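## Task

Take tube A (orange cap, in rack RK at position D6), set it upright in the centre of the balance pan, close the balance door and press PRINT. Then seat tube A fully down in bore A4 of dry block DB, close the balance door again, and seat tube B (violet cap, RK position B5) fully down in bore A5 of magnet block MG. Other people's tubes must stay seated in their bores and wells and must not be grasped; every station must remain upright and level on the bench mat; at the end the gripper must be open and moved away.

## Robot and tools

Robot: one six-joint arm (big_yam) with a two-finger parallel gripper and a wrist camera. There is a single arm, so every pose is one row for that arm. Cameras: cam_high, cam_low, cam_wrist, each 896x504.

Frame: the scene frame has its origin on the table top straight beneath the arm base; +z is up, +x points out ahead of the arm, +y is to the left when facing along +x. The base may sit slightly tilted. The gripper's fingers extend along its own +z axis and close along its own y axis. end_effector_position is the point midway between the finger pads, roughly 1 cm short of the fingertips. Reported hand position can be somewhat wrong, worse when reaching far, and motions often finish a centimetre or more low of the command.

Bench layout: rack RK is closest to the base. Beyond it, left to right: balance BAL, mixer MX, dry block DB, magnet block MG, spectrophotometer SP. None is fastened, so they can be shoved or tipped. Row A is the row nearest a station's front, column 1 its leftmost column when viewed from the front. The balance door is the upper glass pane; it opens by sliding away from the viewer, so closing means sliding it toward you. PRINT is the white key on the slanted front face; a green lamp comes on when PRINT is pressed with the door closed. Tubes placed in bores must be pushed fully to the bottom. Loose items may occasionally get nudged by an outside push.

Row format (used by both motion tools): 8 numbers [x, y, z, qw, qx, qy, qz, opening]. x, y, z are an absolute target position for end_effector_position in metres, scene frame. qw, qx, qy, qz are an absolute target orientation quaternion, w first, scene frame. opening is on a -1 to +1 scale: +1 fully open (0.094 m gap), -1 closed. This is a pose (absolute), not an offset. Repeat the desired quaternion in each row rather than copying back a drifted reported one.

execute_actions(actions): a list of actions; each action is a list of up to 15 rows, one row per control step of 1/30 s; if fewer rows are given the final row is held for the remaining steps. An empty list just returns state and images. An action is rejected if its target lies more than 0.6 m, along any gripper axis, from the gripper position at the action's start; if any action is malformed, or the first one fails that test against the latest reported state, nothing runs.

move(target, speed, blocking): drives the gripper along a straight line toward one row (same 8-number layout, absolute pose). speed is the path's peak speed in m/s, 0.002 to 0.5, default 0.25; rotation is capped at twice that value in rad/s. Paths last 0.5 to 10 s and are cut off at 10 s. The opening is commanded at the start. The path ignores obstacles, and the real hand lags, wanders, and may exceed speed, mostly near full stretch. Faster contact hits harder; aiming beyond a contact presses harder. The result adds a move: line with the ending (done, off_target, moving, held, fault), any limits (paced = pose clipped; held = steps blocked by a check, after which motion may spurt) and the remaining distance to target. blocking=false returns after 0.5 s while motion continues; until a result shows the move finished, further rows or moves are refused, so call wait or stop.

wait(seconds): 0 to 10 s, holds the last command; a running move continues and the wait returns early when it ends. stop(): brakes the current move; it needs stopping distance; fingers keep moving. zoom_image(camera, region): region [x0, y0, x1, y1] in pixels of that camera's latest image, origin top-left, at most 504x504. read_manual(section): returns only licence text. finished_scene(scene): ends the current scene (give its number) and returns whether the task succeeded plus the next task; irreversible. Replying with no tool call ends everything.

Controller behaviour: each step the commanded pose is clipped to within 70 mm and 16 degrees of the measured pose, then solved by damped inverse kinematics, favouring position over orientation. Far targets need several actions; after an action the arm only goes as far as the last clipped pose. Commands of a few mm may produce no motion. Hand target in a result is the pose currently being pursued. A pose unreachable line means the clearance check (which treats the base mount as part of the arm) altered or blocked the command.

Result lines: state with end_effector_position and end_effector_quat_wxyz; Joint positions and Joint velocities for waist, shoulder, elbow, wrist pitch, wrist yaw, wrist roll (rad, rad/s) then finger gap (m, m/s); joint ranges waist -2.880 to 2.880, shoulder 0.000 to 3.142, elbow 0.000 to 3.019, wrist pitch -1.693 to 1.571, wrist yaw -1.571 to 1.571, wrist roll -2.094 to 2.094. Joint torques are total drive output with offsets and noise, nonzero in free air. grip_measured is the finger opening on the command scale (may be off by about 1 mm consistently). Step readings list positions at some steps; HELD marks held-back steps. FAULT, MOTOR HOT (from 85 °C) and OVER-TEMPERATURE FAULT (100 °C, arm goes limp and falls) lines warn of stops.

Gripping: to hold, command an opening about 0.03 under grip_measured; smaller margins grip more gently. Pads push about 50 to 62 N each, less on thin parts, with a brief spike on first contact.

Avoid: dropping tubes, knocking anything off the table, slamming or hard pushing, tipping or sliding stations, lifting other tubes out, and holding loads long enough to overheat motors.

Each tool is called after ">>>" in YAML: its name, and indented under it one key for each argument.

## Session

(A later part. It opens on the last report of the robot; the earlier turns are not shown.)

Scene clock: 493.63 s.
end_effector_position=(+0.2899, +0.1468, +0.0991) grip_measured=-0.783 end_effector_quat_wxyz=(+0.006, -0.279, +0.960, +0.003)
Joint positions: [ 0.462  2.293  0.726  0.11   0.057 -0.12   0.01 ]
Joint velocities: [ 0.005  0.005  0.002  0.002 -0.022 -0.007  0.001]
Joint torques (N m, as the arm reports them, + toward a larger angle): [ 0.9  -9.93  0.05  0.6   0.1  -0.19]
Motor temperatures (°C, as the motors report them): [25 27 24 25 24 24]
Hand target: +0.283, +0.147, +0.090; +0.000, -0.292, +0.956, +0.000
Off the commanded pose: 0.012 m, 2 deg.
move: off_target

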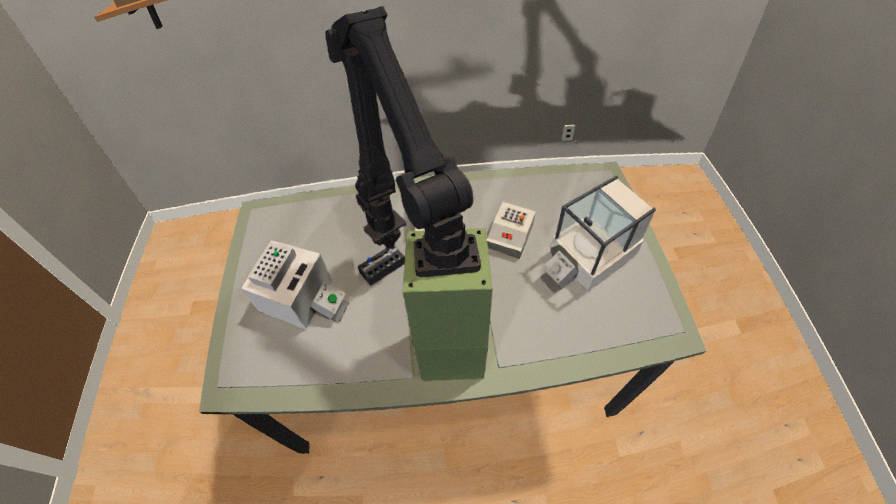

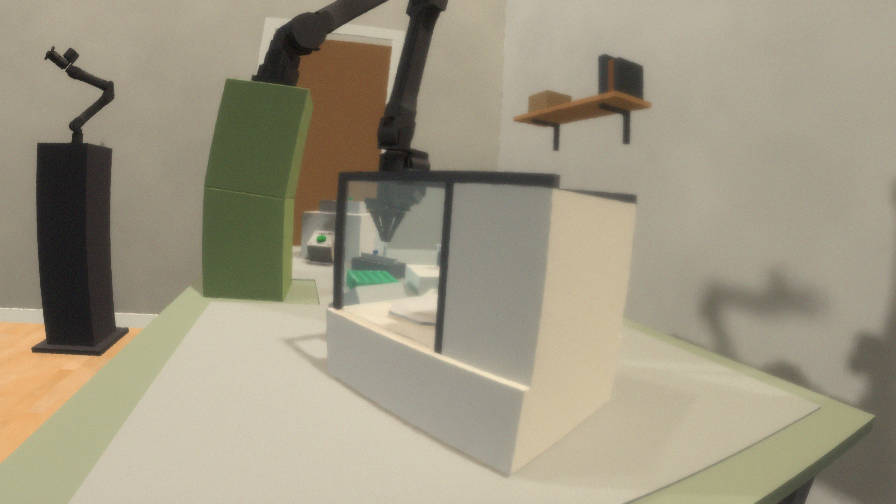

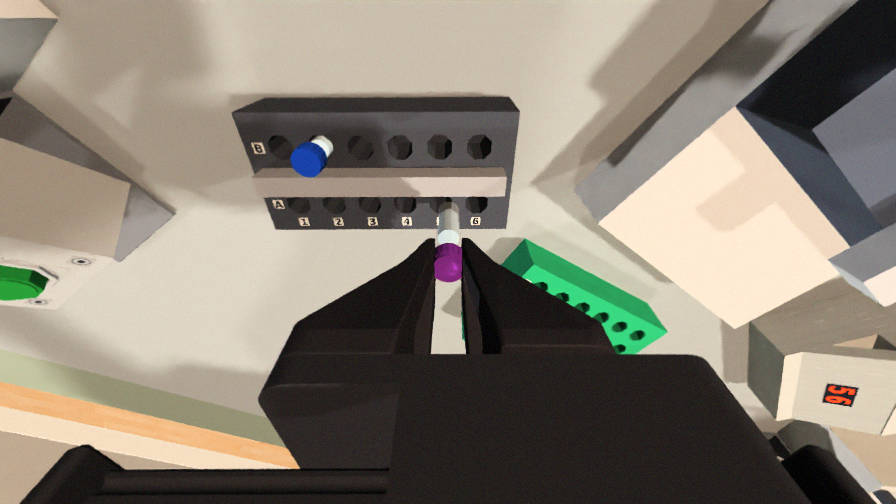

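>>> execute_actions:
  actions:
    - [[0.2818,0.1472,0.0895,0,-0.2924,0.9563,0,-0.805],[0.2811,0.1474,0.089,0,-0.2924,0.9563,0,-0.805],[0.2804,0.1476,0.0885,0,-0.2924,0.9563,0,-0.805],[0.2797,0.1478,0.088,0,-0.2924,0.9563,0,-0.805],[0.279,0.148,0.0875,0,-0.2924,0.9563,0,-0.805],[0.2783,0.1482,0.087,0,-0.2924,0.9563,0,-0.805],[0.2775,0.1483,0.0865,0,-0.2924,0.9563,0,-0.805],[0.2775,0.1483,0.086,0,-0.2924,0.9563,0,-0.805],[0.2775,0.1483,0.0855,0,-0.2924,0.9563,0,-0.805],[0.2775,0.1483,0.085,0,-0.2924,0.9563,0,-0.805],[0.2775,0.1483,0.0845,0,-0.2924,0.9563,0,-0.805],[0.2775,0.1483,0.084,0,-0.2924,0.9563,0,-0.805],[0.2775,0.1483,0.0835,0,-0.2924,0.9563,0,-0.805],[0.2775,0.1483,0.083,0,-0.2924,0.9563,0,-0.805]]
    - [[0.2775,0.1483,0.083,0,-0.2924,0.9563,0,-0.805]]

>>> zoom_image:
  camera: "cam_wrist"
  region: [348,130,548,280]

Scene clock: 507.37 s.
end_effector_position=(+0.2837, +0.1480, +0.0919) grip_measured=-0.783 end_effector_quat_wxyz=(+0.005, -0.284, +0.959, +0.003)
Joint positions: [ 0.472  2.319  0.726  0.134  0.058 -0.121  0.01 ]
Joint velocities: [-0.005 -0.024 -0.002  0.007 -0.066 -0.007  0.001]
Joint torques (N m, as the arm reports them, + toward a larger angle): [  0.77 -10.11  -0.09   0.62   0.1   -0.11]
Motor temperatures (°C, as the motors report them): [25 27 24 25 24 24]
Hand target: +0.277, +0.148, +0.083; -0.000, -0.292, +0.956, +0.000
Off the commanded pose: 0.011 m, 1 deg.
Step readings (end_effector_position; steps 1 to 15: 1st action; 16 to 30: 2nd action):
0: (+0.2899, +0.1468, +0.0991)
1: (+0.2900, +0.1468, +0.0991)
2: (+0.2901, +0.1469, +0.0990)
4: (+0.2905, +0.1475, +0.0987)
8: (+0.2891, +0.1488, +0.0968)
15: (+0.2847, +0.1484, +0.0929)
16: (+0.2842, +0.1482, +0.0924)
17: (+0.2837, +0.1480, +0.0921)
19: (+0.2835, +0.1479, +0.0919)
23: (+0.2837, +0.1480, +0.0919)
30: end_effector_position above

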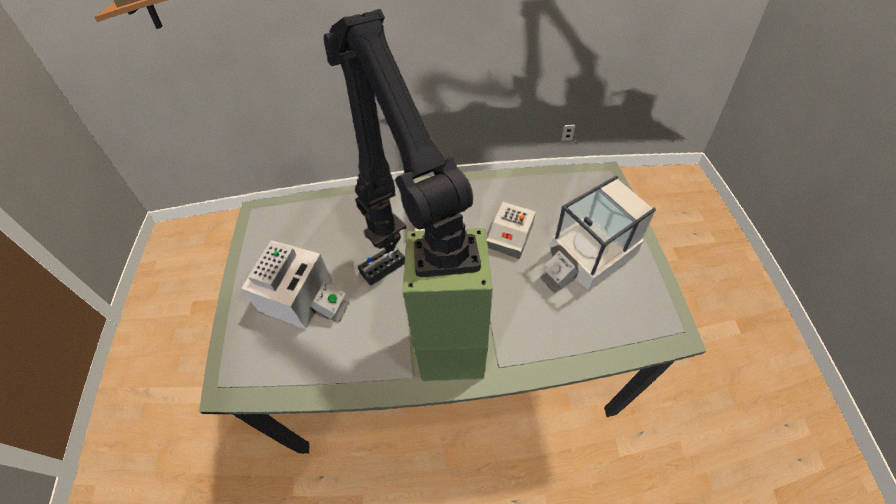

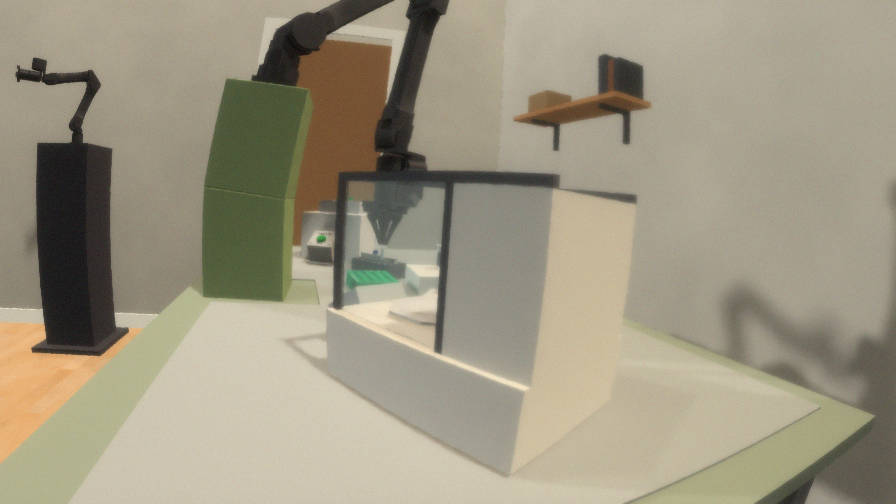

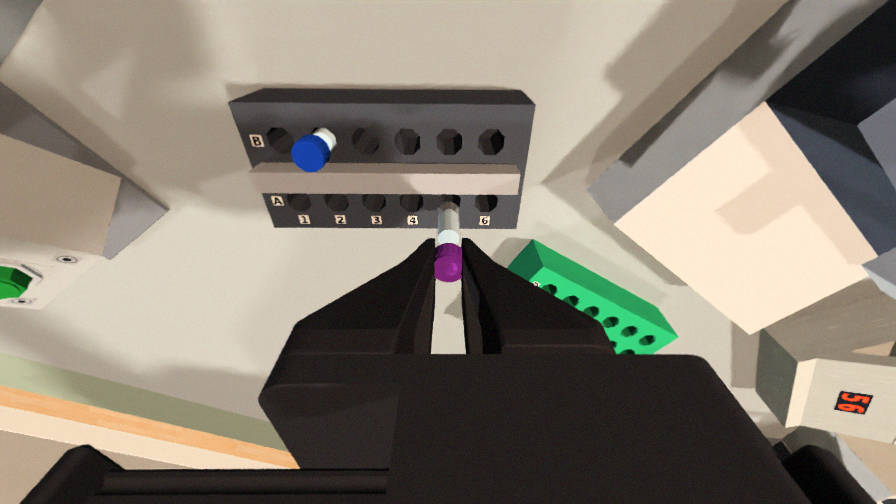

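Region (348, 130, 548, 280) of cam_wrist's 896x504 image, scaled by 2.520, with more detail than that image has; it fills the top 378 rows of this view, and the rest is white.

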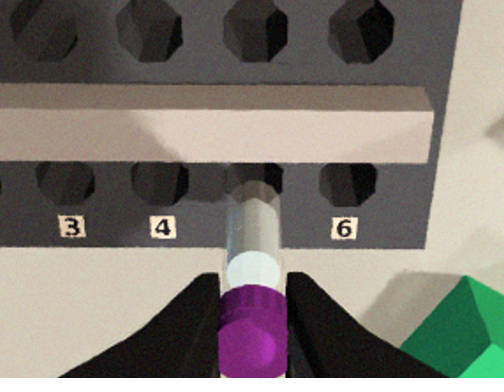

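>>> execute_actions:
  actions:
    - [[0.2778,0.1484,0.0826,0,-0.2924,0.9563,0,-0.805],[0.2781,0.1486,0.0822,0,-0.2924,0.9563,0,-0.805],[0.2784,0.1487,0.0818,0,-0.2924,0.9563,0,-0.805],[0.2787,0.1489,0.0814,0,-0.2924,0.9563,0,-0.805],[0.2787,0.1489,0.081,0,-0.2924,0.9563,0,-0.805],[0.2787,0.1489,0.0806,0,-0.2924,0.9563,0,-0.805],[0.2787,0.1489,0.0802,0,-0.2924,0.9563,0,-0.805],[0.2787,0.1489,0.0798,0,-0.2924,0.9563,0,-0.805],[0.2787,0.1489,0.0794,0,-0.2924,0.9563,0,-0.805],[0.2787,0.1489,0.079,0,-0.2924,0.9563,0,-0.805],[0.2787,0.1489,0.0786,0,-0.2924,0.9563,0,-0.805]]
    - [[0.2787,0.1489,0.0786,0,-0.2924,0.9563,0,-0.805]]

>>> zoom_image:
  camera: "cam_wrist"
  region: [348,130,548,280]

Scene clock: 520.33 s.
end_effector_position=(+0.2862, +0.1494, +0.0880) grip_measured=-0.783 end_effector_quat_wxyz=(+0.007, -0.284, +0.959, +0.003)
Joint positions: [ 0.472  2.331  0.737  0.137  0.058 -0.121  0.01 ]
Joint velocities: [-0.005  0.015 -0.017  0.007 -0.081 -0.022 -0.   ]
Joint torques (N m, as the arm reports them, + toward a larger angle): [  0.7  -10.08  -0.2    0.63   0.09  -0.12]
Motor temperatures (°C, as the motors report them): [25 27 23 25 24 24]
Hand target: +0.279, +0.149, +0.079; -0.000, -0.292, +0.956, +0.000
Off the commanded pose: 0.012 m, 1 deg.
Step readings (end_effector_position; steps 1 to 15: 1st action; 16 to 30: 2nd action):
0: (+0.2837, +0.1480, +0.0919)
1: (+0.2837, +0.1479, +0.0919)
2: (+0.2837, +0.1479, +0.0919)
4: (+0.2844, +0.1483, +0.0917)
8: (+0.2869, +0.1496, +0.0903)
15: (+0.2865, +0.1495, +0.0883)
16: (+0.2863, +0.1495, +0.0881)
17: (+0.2862, +0.1494, +0.0880)
19: (+0.2862, +0.1494, +0.0880)
23: (+0.2862, +0.1494, +0.0880)
30: end_effector_position above

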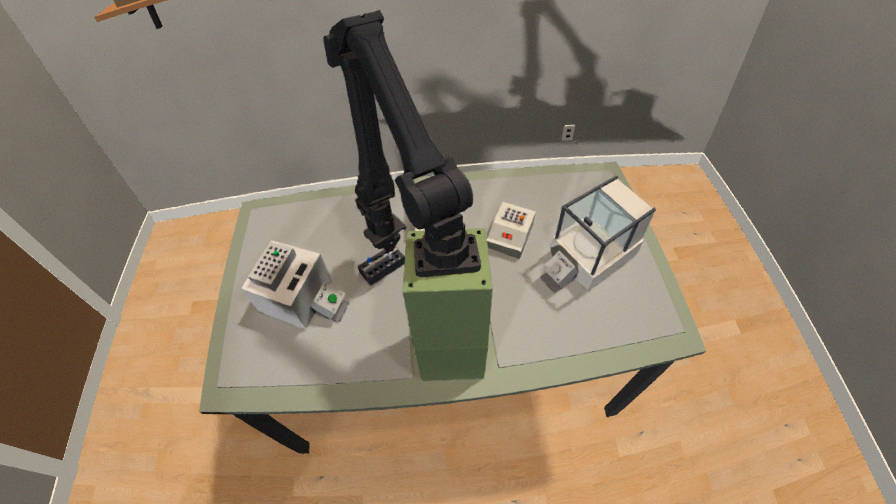

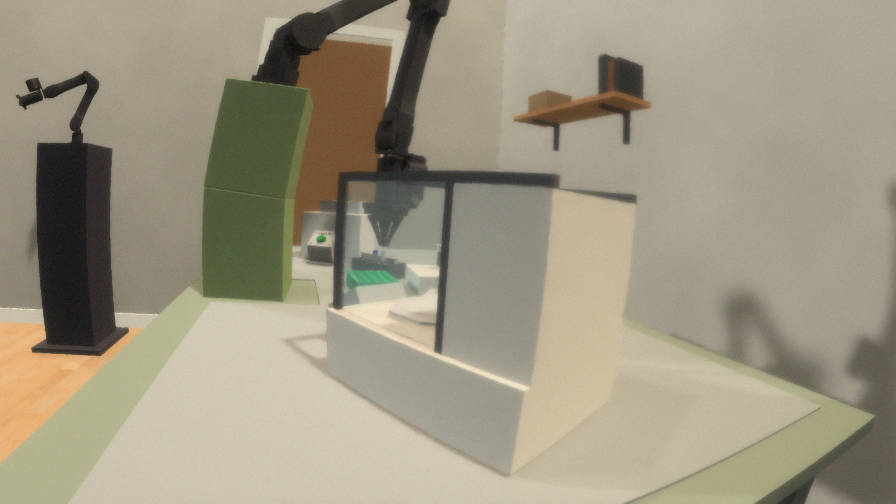

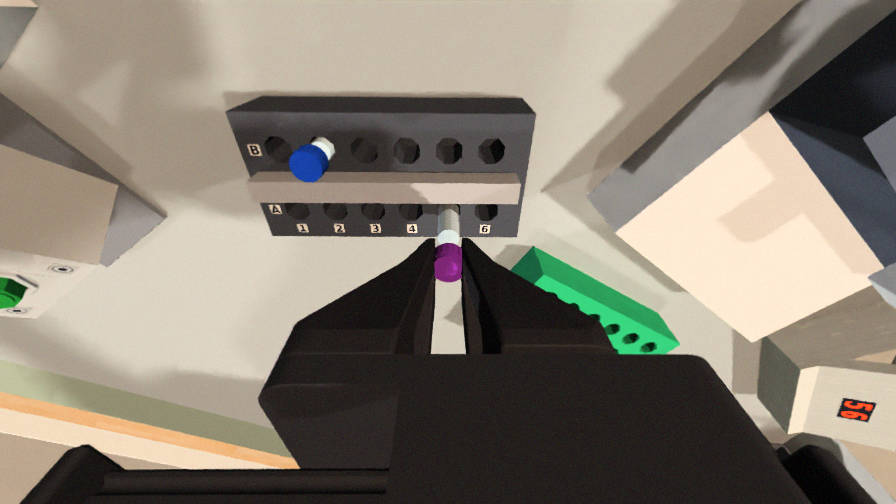

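Region (348, 130, 548, 280) of cam_wrist's 896x504 image, scaled by 2.520, with more detail than that image has; it fills the top 378 rows of this view, and the rest is white.

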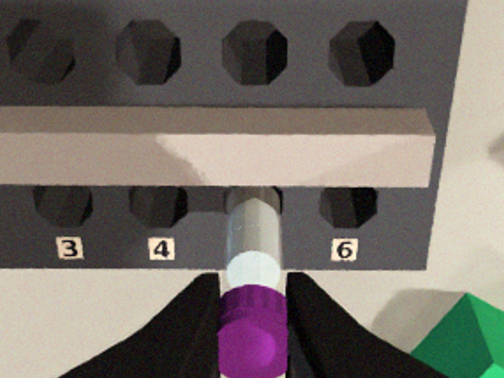

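>>> execute_actions:
  actions:
    - [[0.2784,0.1488,0.0783,0,-0.2924,0.9563,0,-0.805],[0.2781,0.1486,0.078,0,-0.2924,0.9563,0,-0.805],[0.2778,0.1485,0.0777,0,-0.2924,0.9563,0,-0.805],[0.2775,0.1483,0.0774,0,-0.2924,0.9563,0,-0.805],[0.2772,0.1482,0.0771,0,-0.2924,0.9563,0,-0.805],[0.2769,0.148,0.0768,0,-0.2924,0.9563,0,-0.805],[0.2767,0.1479,0.0765,0,-0.2924,0.9563,0,-0.805]]

>>> zoom_image:
  camera: "cam_wrist"
  region: [348,130,548,280]

Scene clock: 529.63 s.
end_effector_position=(+0.2851, +0.1490, +0.0858) grip_measured=-0.783 end_effector_quat_wxyz=(+0.007, -0.284, +0.959, +0.003)
Joint positions: [ 0.472  2.339  0.737  0.146  0.058 -0.121  0.01 ]
Joint velocities: [-0.015  0.015 -0.002  0.012  0.037  0.037 -0.001]
Joint torques (N m, as the arm reports them, + toward a larger angle): [  0.72 -10.05  -0.48   0.59   0.09  -0.11]
Motor temperatures (°C, as the motors report them): [25 27 23 25 24 24]
Hand target: +0.277, +0.148, +0.077; -0.000, -0.292, +0.956, +0.000
Off the commanded pose: 0.013 m, 1 deg.
Step readings (end_effector_position):
0: (+0.2862, +0.1494, +0.0880)
1: (+0.2862, +0.1494, +0.0880)
2: (+0.2863, +0.1495, +0.0880)
4: (+0.2864, +0.1495, +0.0877)
8: (+0.2861, +0.1494, +0.0866)
15: end_effector_position above

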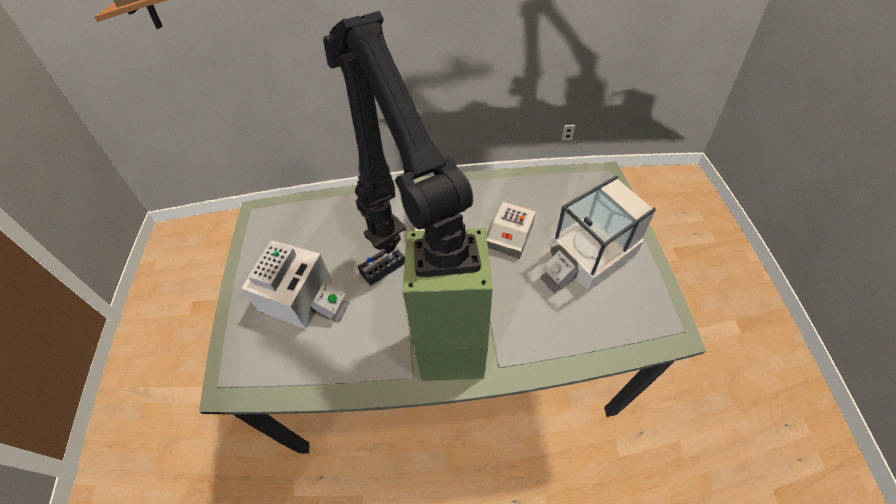

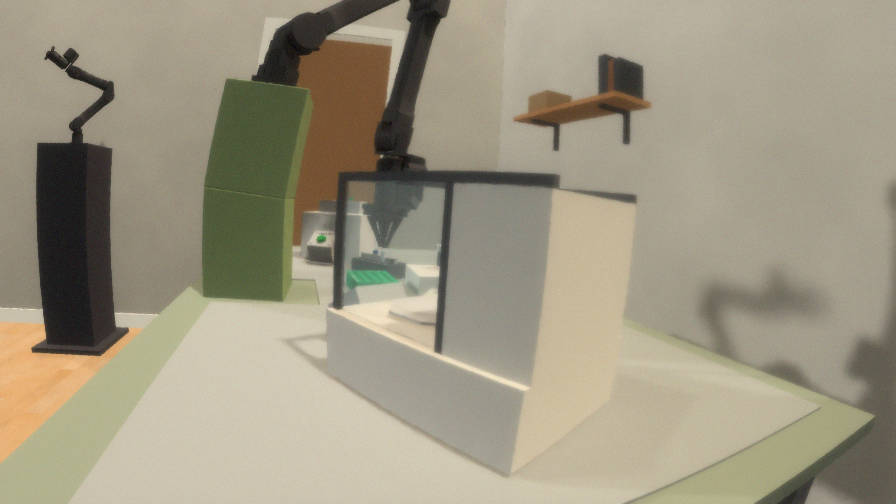

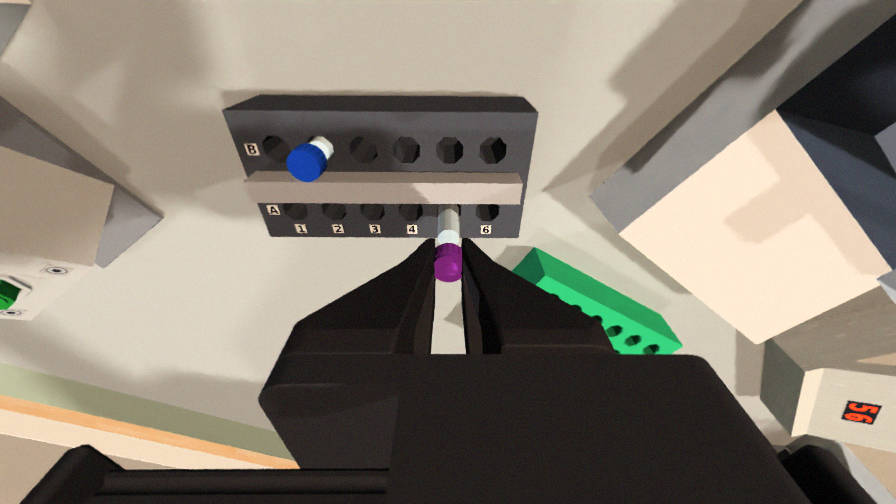

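Region (348, 130, 548, 280) of cam_wrist's 896x504 image, scaled by 2.520, with more detail than that image has; it fills the top 378 rows of this view, and the rest is white.

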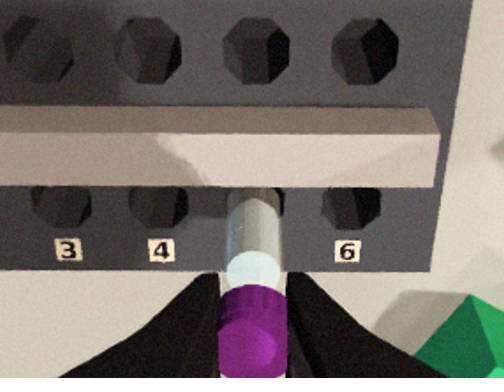

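Close enough; continue slowly.

>>> execute_actions:
  actions:
    - [[0.2766,0.1479,0.0761,0,-0.2924,0.9563,0,-0.805],[0.2766,0.1479,0.0757,0,-0.2924,0.9563,0,-0.805],[0.2766,0.1479,0.0753,0,-0.2924,0.9563,0,-0.805],[0.2766,0.1479,0.0749,0,-0.2924,0.9563,0,-0.805],[0.2766,0.1479,0.0745,0,-0.2924,0.9563,0,-0.805],[0.2766,0.1479,0.0741,0,-0.2924,0.9563,0,-0.805],[0.2766,0.1479,0.0737,0,-0.2924,0.9563,0,-0.805],[0.2766,0.1479,0.0733,0,-0.2924,0.9563,0,-0.805],[0.2766,0.1479,0.0729,0,-0.2924,0.9563,0,-0.805],[0.2766,0.1479,0.0725,0,-0.2924,0.9563,0,-0.805],[0.2766,0.1479,0.0721,0,-0.2924,0.9563,0,-0.805],[0.2766,0.1479,0.0717,0,-0.2924,0.9563,0,-0.805],[0.2766,0.1479,0.0713,0,-0.2924,0.9563,0,-0.805],[0.2766,0.1479,0.071,0,-0.2924,0.9563,0,-0.805]]
    - [[0.2766,0.1479,0.071,0,-0.2924,0.9563,0,-0.805]]

Scene clock: 546.77 s.
end_effector_position=(+0.2843, +0.1488, +0.0804) grip_measured=-0.783 end_effector_quat_wxyz=(+0.007, -0.284, +0.959, +0.002)
Joint positions: [ 0.472  2.356  0.744  0.155  0.059 -0.121  0.01 ]
Joint velocities: [-0.005 -0.005  0.007 -0.002 -0.051 -0.081 -0.001]
Joint torques (N m, as the arm reports them, + toward a larger angle): [  0.61 -10.12  -0.39   0.6    0.06  -0.13]
Motor temperatures (°C, as the motors report them): [25 27 23 25 24 24]
Hand target: +0.276, +0.148, +0.071; -0.000, -0.292, +0.956, +0.000
Off the commanded pose: 0.012 m, 1 deg.
Step readings (end_effector_position; steps 1 to 15: 1st action; 16 to 30: 2nd action):
0: (+0.2851, +0.1490, +0.0858)
1: (+0.2851, +0.1490, +0.0858)
2: (+0.2851, +0.1490, +0.0857)
4: (+0.2851, +0.1490, +0.0854)
8: (+0.2837, +0.1485, +0.0840)
15: (+0.2846, +0.1489, +0.0809)
16: (+0.2846, +0.1490, +0.0807)
17: (+0.2844, +0.1489, +0.0805)
19: (+0.2843, +0.1488, +0.0804)
23: (+0.2843, +0.1488, +0.0804)
30: end_effector_position above

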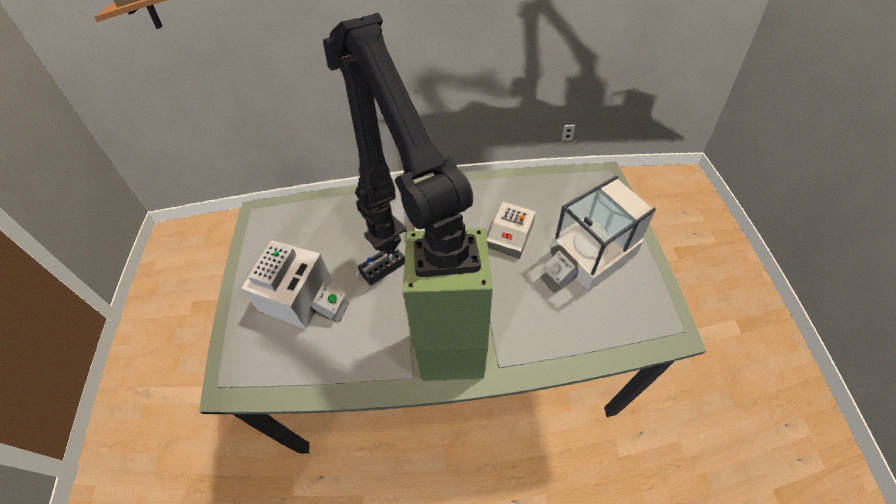

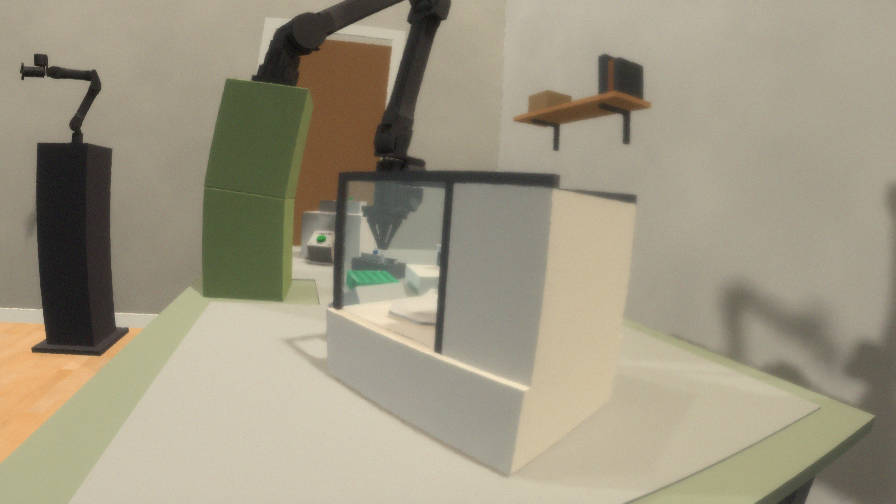

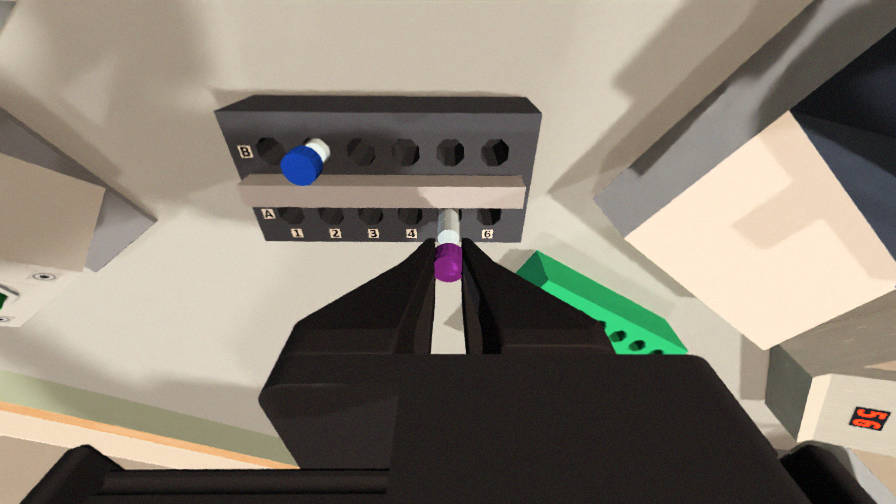

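In. Continue to the bottom.

>>> execute_actions:
  actions:
    - [[0.257,0,0,0,0,0,0,0]]

action 0: row 1 of 1 gives arm/qw, arm/qx, arm/qy, arm/qz that name no orientation (all zero or nearly, or too large to normalise), so nothing of the call was run and nothing moved. Give a quaternion of ordinary size, such as one of length 1.

That row was malformed, so it was refused and nothing moved. Sending the correct ramp.

>>> execute_actions:
  actions:
    - [[0.277,0.1481,0.070,0,-0.2924,0.9563,0,-0.805],[0.277,0.1481,0.069,0,-0.2924,0.9563,0,-0.805],[0.277,0.1481,0.068,0,-0.2924,0.9563,0,-0.805],[0.277,0.1481,0.067,0,-0.2924,0.9563,0,-0.805],[0.277,0.1481,0.066,0,-0.2924,0.9563,0,-0.805],[0.277,0.1481,0.065,0,-0.2924,0.9563,0,-0.805],[0.277,0.1481,0.064,0,-0.2924,0.9563,0,-0.805],[0.277,0.1481,0.063,0,-0.2924,0.9563,0,-0.805],[0.277,0.1481,0.062,0,-0.2924,0.9563,0,-0.805],[0.277,0.1481,0.061,0,-0.2924,0.9563,0,-0.805],[0.277,0.1481,0.060,0,-0.2924,0.9563,0,-0.805],[0.277,0.1481,0.059,0,-0.2924,0.9563,0,-0.805],[0.277,0.1481,0.058,0,-0.2924,0.9563,0,-0.805],[0.277,0.1481,0.057,0,-0.2924,0.9563,0,-0.805],[0.277,0.1481,0.056,0,-0.2924,0.9563,0,-0.805]]
    - [[0.277,0.1481,0.055,0,-0.2924,0.9563,0,-0.805],[0.277,0.1481,0.054,0,-0.2924,0.9563,0,-0.805],[0.277,0.1481,0.053,0,-0.2924,0.9563,0,-0.805],[0.277,0.1481,0.0524,0,-0.2924,0.9563,0,-0.805],[0.277,0.1481,0.0518,0,-0.2924,0.9563,0,-0.805],[0.277,0.1481,0.0512,0,-0.2924,0.9563,0,-0.805],[0.277,0.1481,0.0506,0,-0.2924,0.9563,0,-0.805],[0.277,0.1481,0.050,0,-0.2924,0.9563,0,-0.805],[0.277,0.1481,0.0494,0,-0.2924,0.9563,0,-0.805],[0.277,0.1481,0.0488,0,-0.2924,0.9563,0,-0.805],[0.277,0.1481,0.0482,0,-0.2924,0.9563,0,-0.805],[0.277,0.1481,0.0476,0,-0.2924,0.9563,0,-0.805],[0.277,0.1481,0.047,0,-0.2924,0.9563,0,-0.805],[0.277,0.1481,0.0464,0,-0.2924,0.9563,0,-0.805],[0.277,0.1481,0.0458,0,-0.2924,0.9563,0,-0.805]]
    - [[0.277,0.1481,0.0452,0,-0.2924,0.9563,0,-0.805],[0.277,0.1481,0.0446,0,-0.2924,0.9563,0,-0.805],[0.277,0.1481,0.044,0,-0.2924,0.9563,0,-0.805]]

Scene clock: 561.83 s.
end_effector_position=(+0.2846, +0.1494, +0.0584) grip_measured=-0.783 end_effector_quat_wxyz=(+0.007, -0.284, +0.959, -0.000)
Joint positions: [ 0.472  2.426  0.784  0.185  0.064 -0.121  0.01 ]
Joint velocities: [-0.015  0.005 -0.012  0.022 -0.066  0.125  0.   ]
Joint torques (N m, as the arm reports them, + toward a larger angle): [ 0.31 -9.31  0.07  0.88 -0.14 -0.17]
Motor temperatures (°C, as the motors report them): [25 27 23 25 24 24]
Hand target: +0.277, +0.148, +0.045; -0.000, -0.292, +0.956, +0.000
Off the commanded pose: 0.016 m, 1 deg.
Step readings (end_effector_position; steps 1 to 15: 1st action; 16 to 30: 2nd action; 31 to 45: 3rd action):
0: (+0.2843, +0.1488, +0.0804)
1: (+0.2843, +0.1488, +0.0804)
2: (+0.2842, +0.1488, +0.0802)
4: (+0.2847, +0.1491, +0.0791)
8: (+0.2844, +0.1492, +0.0750)
15: (+0.2845, +0.1493, +0.0677)
16: (+0.2844, +0.1493, +0.0668)
17: (+0.2843, +0.1493, +0.0658)
19: (+0.2845, +0.1494, +0.0640)
23: (+0.2843, +0.1493, +0.0611)
30: (+0.2844, +0.1494, +0.0584)
31: (+0.2845, +0.1494, +0.0584)
32: (+0.2846, +0.1494, +0.0584)
34: (+0.2846, +0.1494, +0.0584)
38: (+0.2846, +0.1494, +0.0584)
45: end_effector_position above

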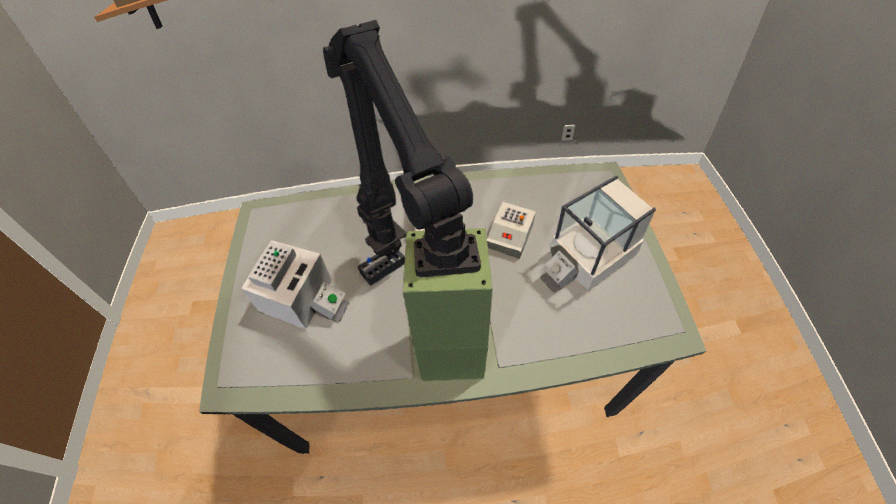

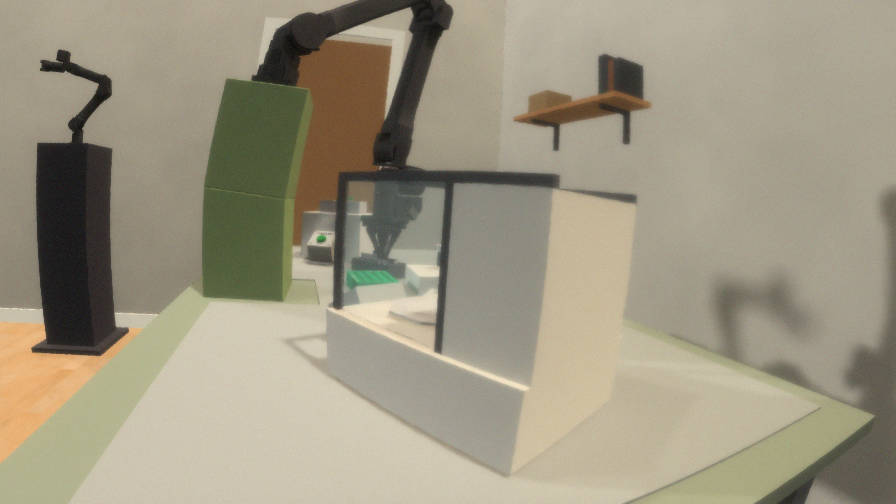

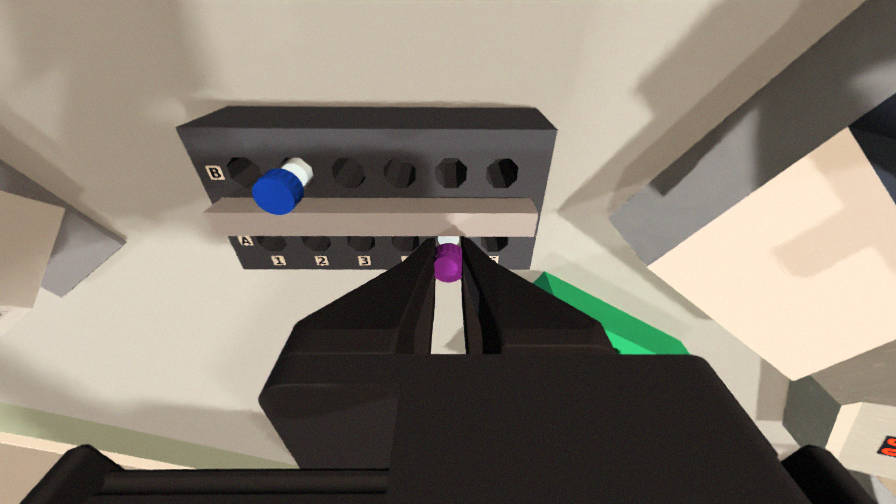

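>>> execute_actions:
  actions:
    - [[0.277,0.1481,0.046,0,-0.2924,0.9563,0,-0.805],[0.277,0.1481,0.048,0,-0.2924,0.9563,0,-0.805],[0.277,0.1481,0.050,0,-0.2924,0.9563,0,-0.805],[0.277,0.1481,0.052,0,-0.2924,0.9563,0,-0.805],[0.277,0.1481,0.053,0,-0.2924,0.9563,0,-0.805],[0.277,0.1481,0.053,0,-0.2924,0.9563,0,-0.805],[0.277,0.1481,0.053,0,-0.2924,0.9563,0,-0.77],[0.277,0.1481,0.053,0,-0.2924,0.9563,0,-0.73],[0.277,0.1481,0.053,0,-0.2924,0.9563,0,-0.66],[0.277,0.1481,0.053,0,-0.2924,0.9563,0,-0.58],[0.277,0.1481,0.053,0,-0.2924,0.9563,0,-0.5]]

>>> move:
  target: [0.275,0.147,0.22,0,-0.2924,0.9563,0,-0.5]
  speed: 0.1

Scene clock: 569.53 s.
end_effector_position=(+0.2846, +0.1494, +0.0584) grip_measured=-0.502 end_effector_quat_wxyz=(+0.007, -0.284, +0.959, -0.000)
Joint positions: [ 0.472  2.426  0.784  0.185  0.064 -0.121  0.023]
Joint velocities: [-0.024 -0.005 -0.002 -0.007 -0.022  0.066 -0.002]
Joint torques (N m, as the arm reports them, + toward a larger angle): [  0.74 -11.06  -1.2    0.34  -0.12  -0.16]
Motor temperatures (°C, as the motors report them): [25 27 23 25 24 24]
Hand target: +0.277, +0.148, +0.053; -0.000, -0.292, +0.956, +0.000
Off the commanded pose: 0.009 m, 1 deg.
Step readings (end_effector_position):
0: (+0.2846, +0.1494, +0.0584)
1: (+0.2846, +0.1494, +0.0584)
2: (+0.2846, +0.1494, +0.0584)
4: (+0.2846, +0.1494, +0.0584)
8: (+0.2846, +0.1494, +0.0584)
15: end_effector_position above

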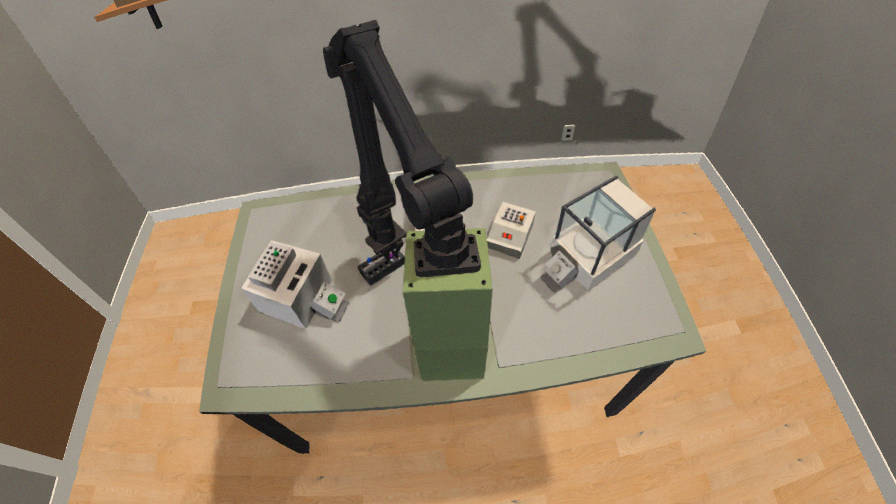

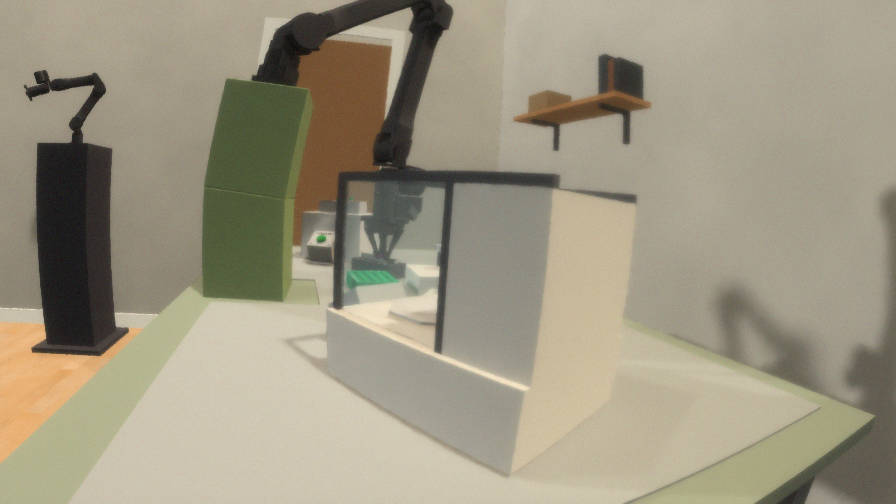

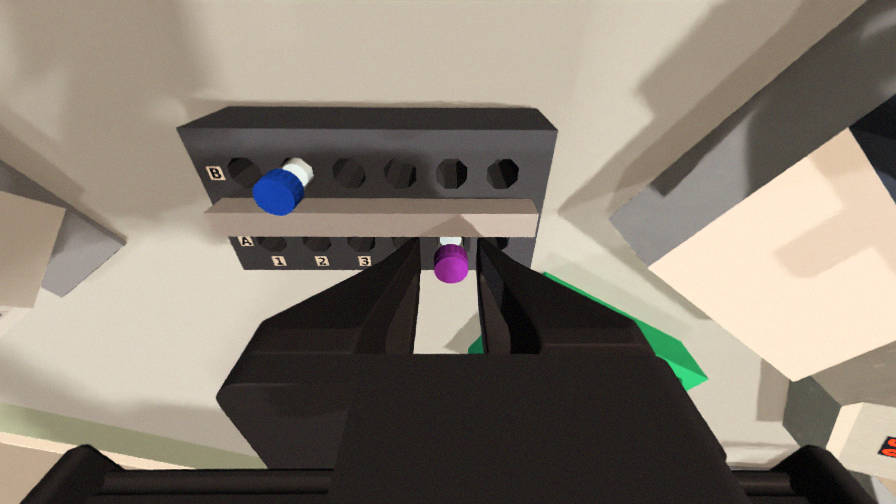

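Scene clock: 571.50 s.
end_effector_position=(+0.2785, +0.1454, +0.2181) grip_measured=-0.502 end_effector_quat_wxyz=(+0.003, -0.295, +0.956, +0.000)
Joint positions: [ 0.499  1.872  0.58  -0.176  0.064 -0.116  0.023]
Joint velocities: [-0.015 -0.015  0.002  0.007  0.037  0.051  0.   ]
Joint torques (N m, as the arm reports them, + toward a larger angle): [  0.79 -11.35   1.56  -0.21  -0.03   0.08]
Motor temperatures (°C, as the motors report them): [25 27 23 25 24 24]
Hand target: +0.274, +0.147, +0.220; -0.000, -0.292, +0.956, +0.000
Off the commanded pose: 0.004 m, 0 deg.
move: done

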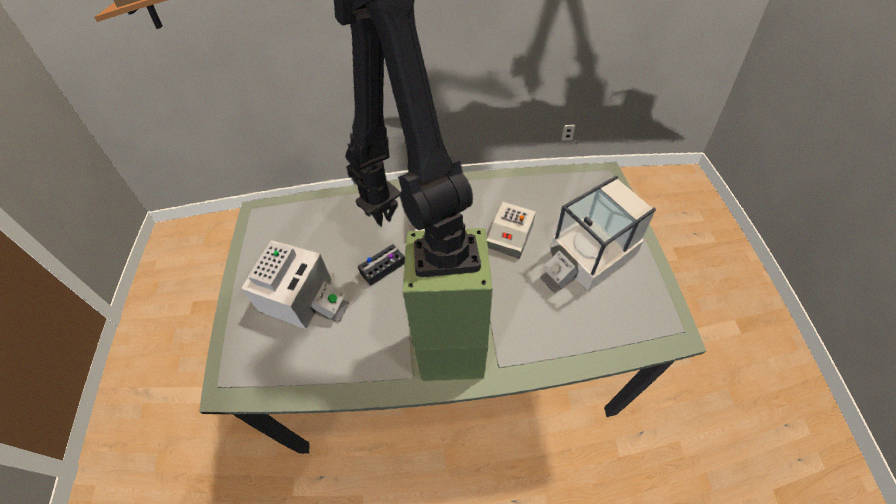

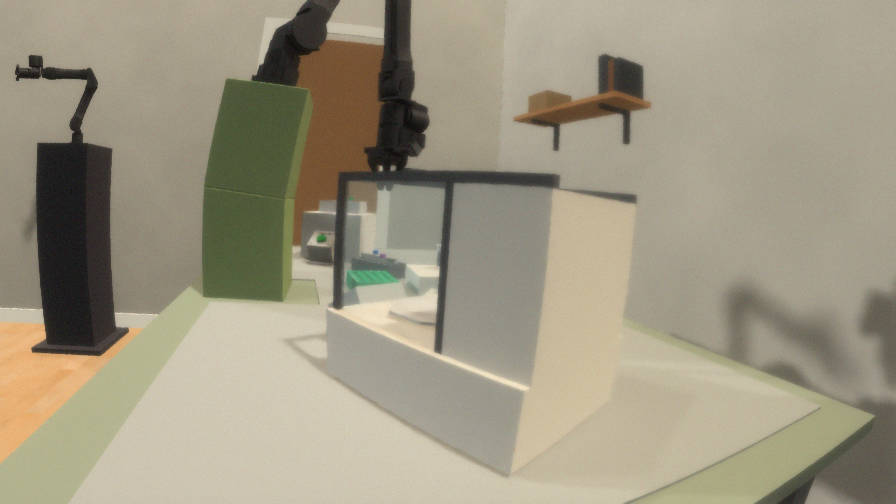

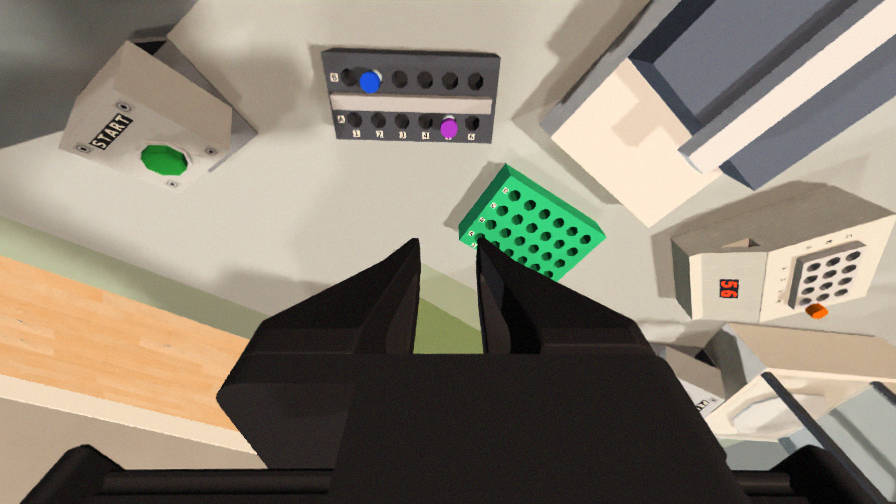

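>>> finished_scene:
  scene: 2

The scene is finished: the task was done.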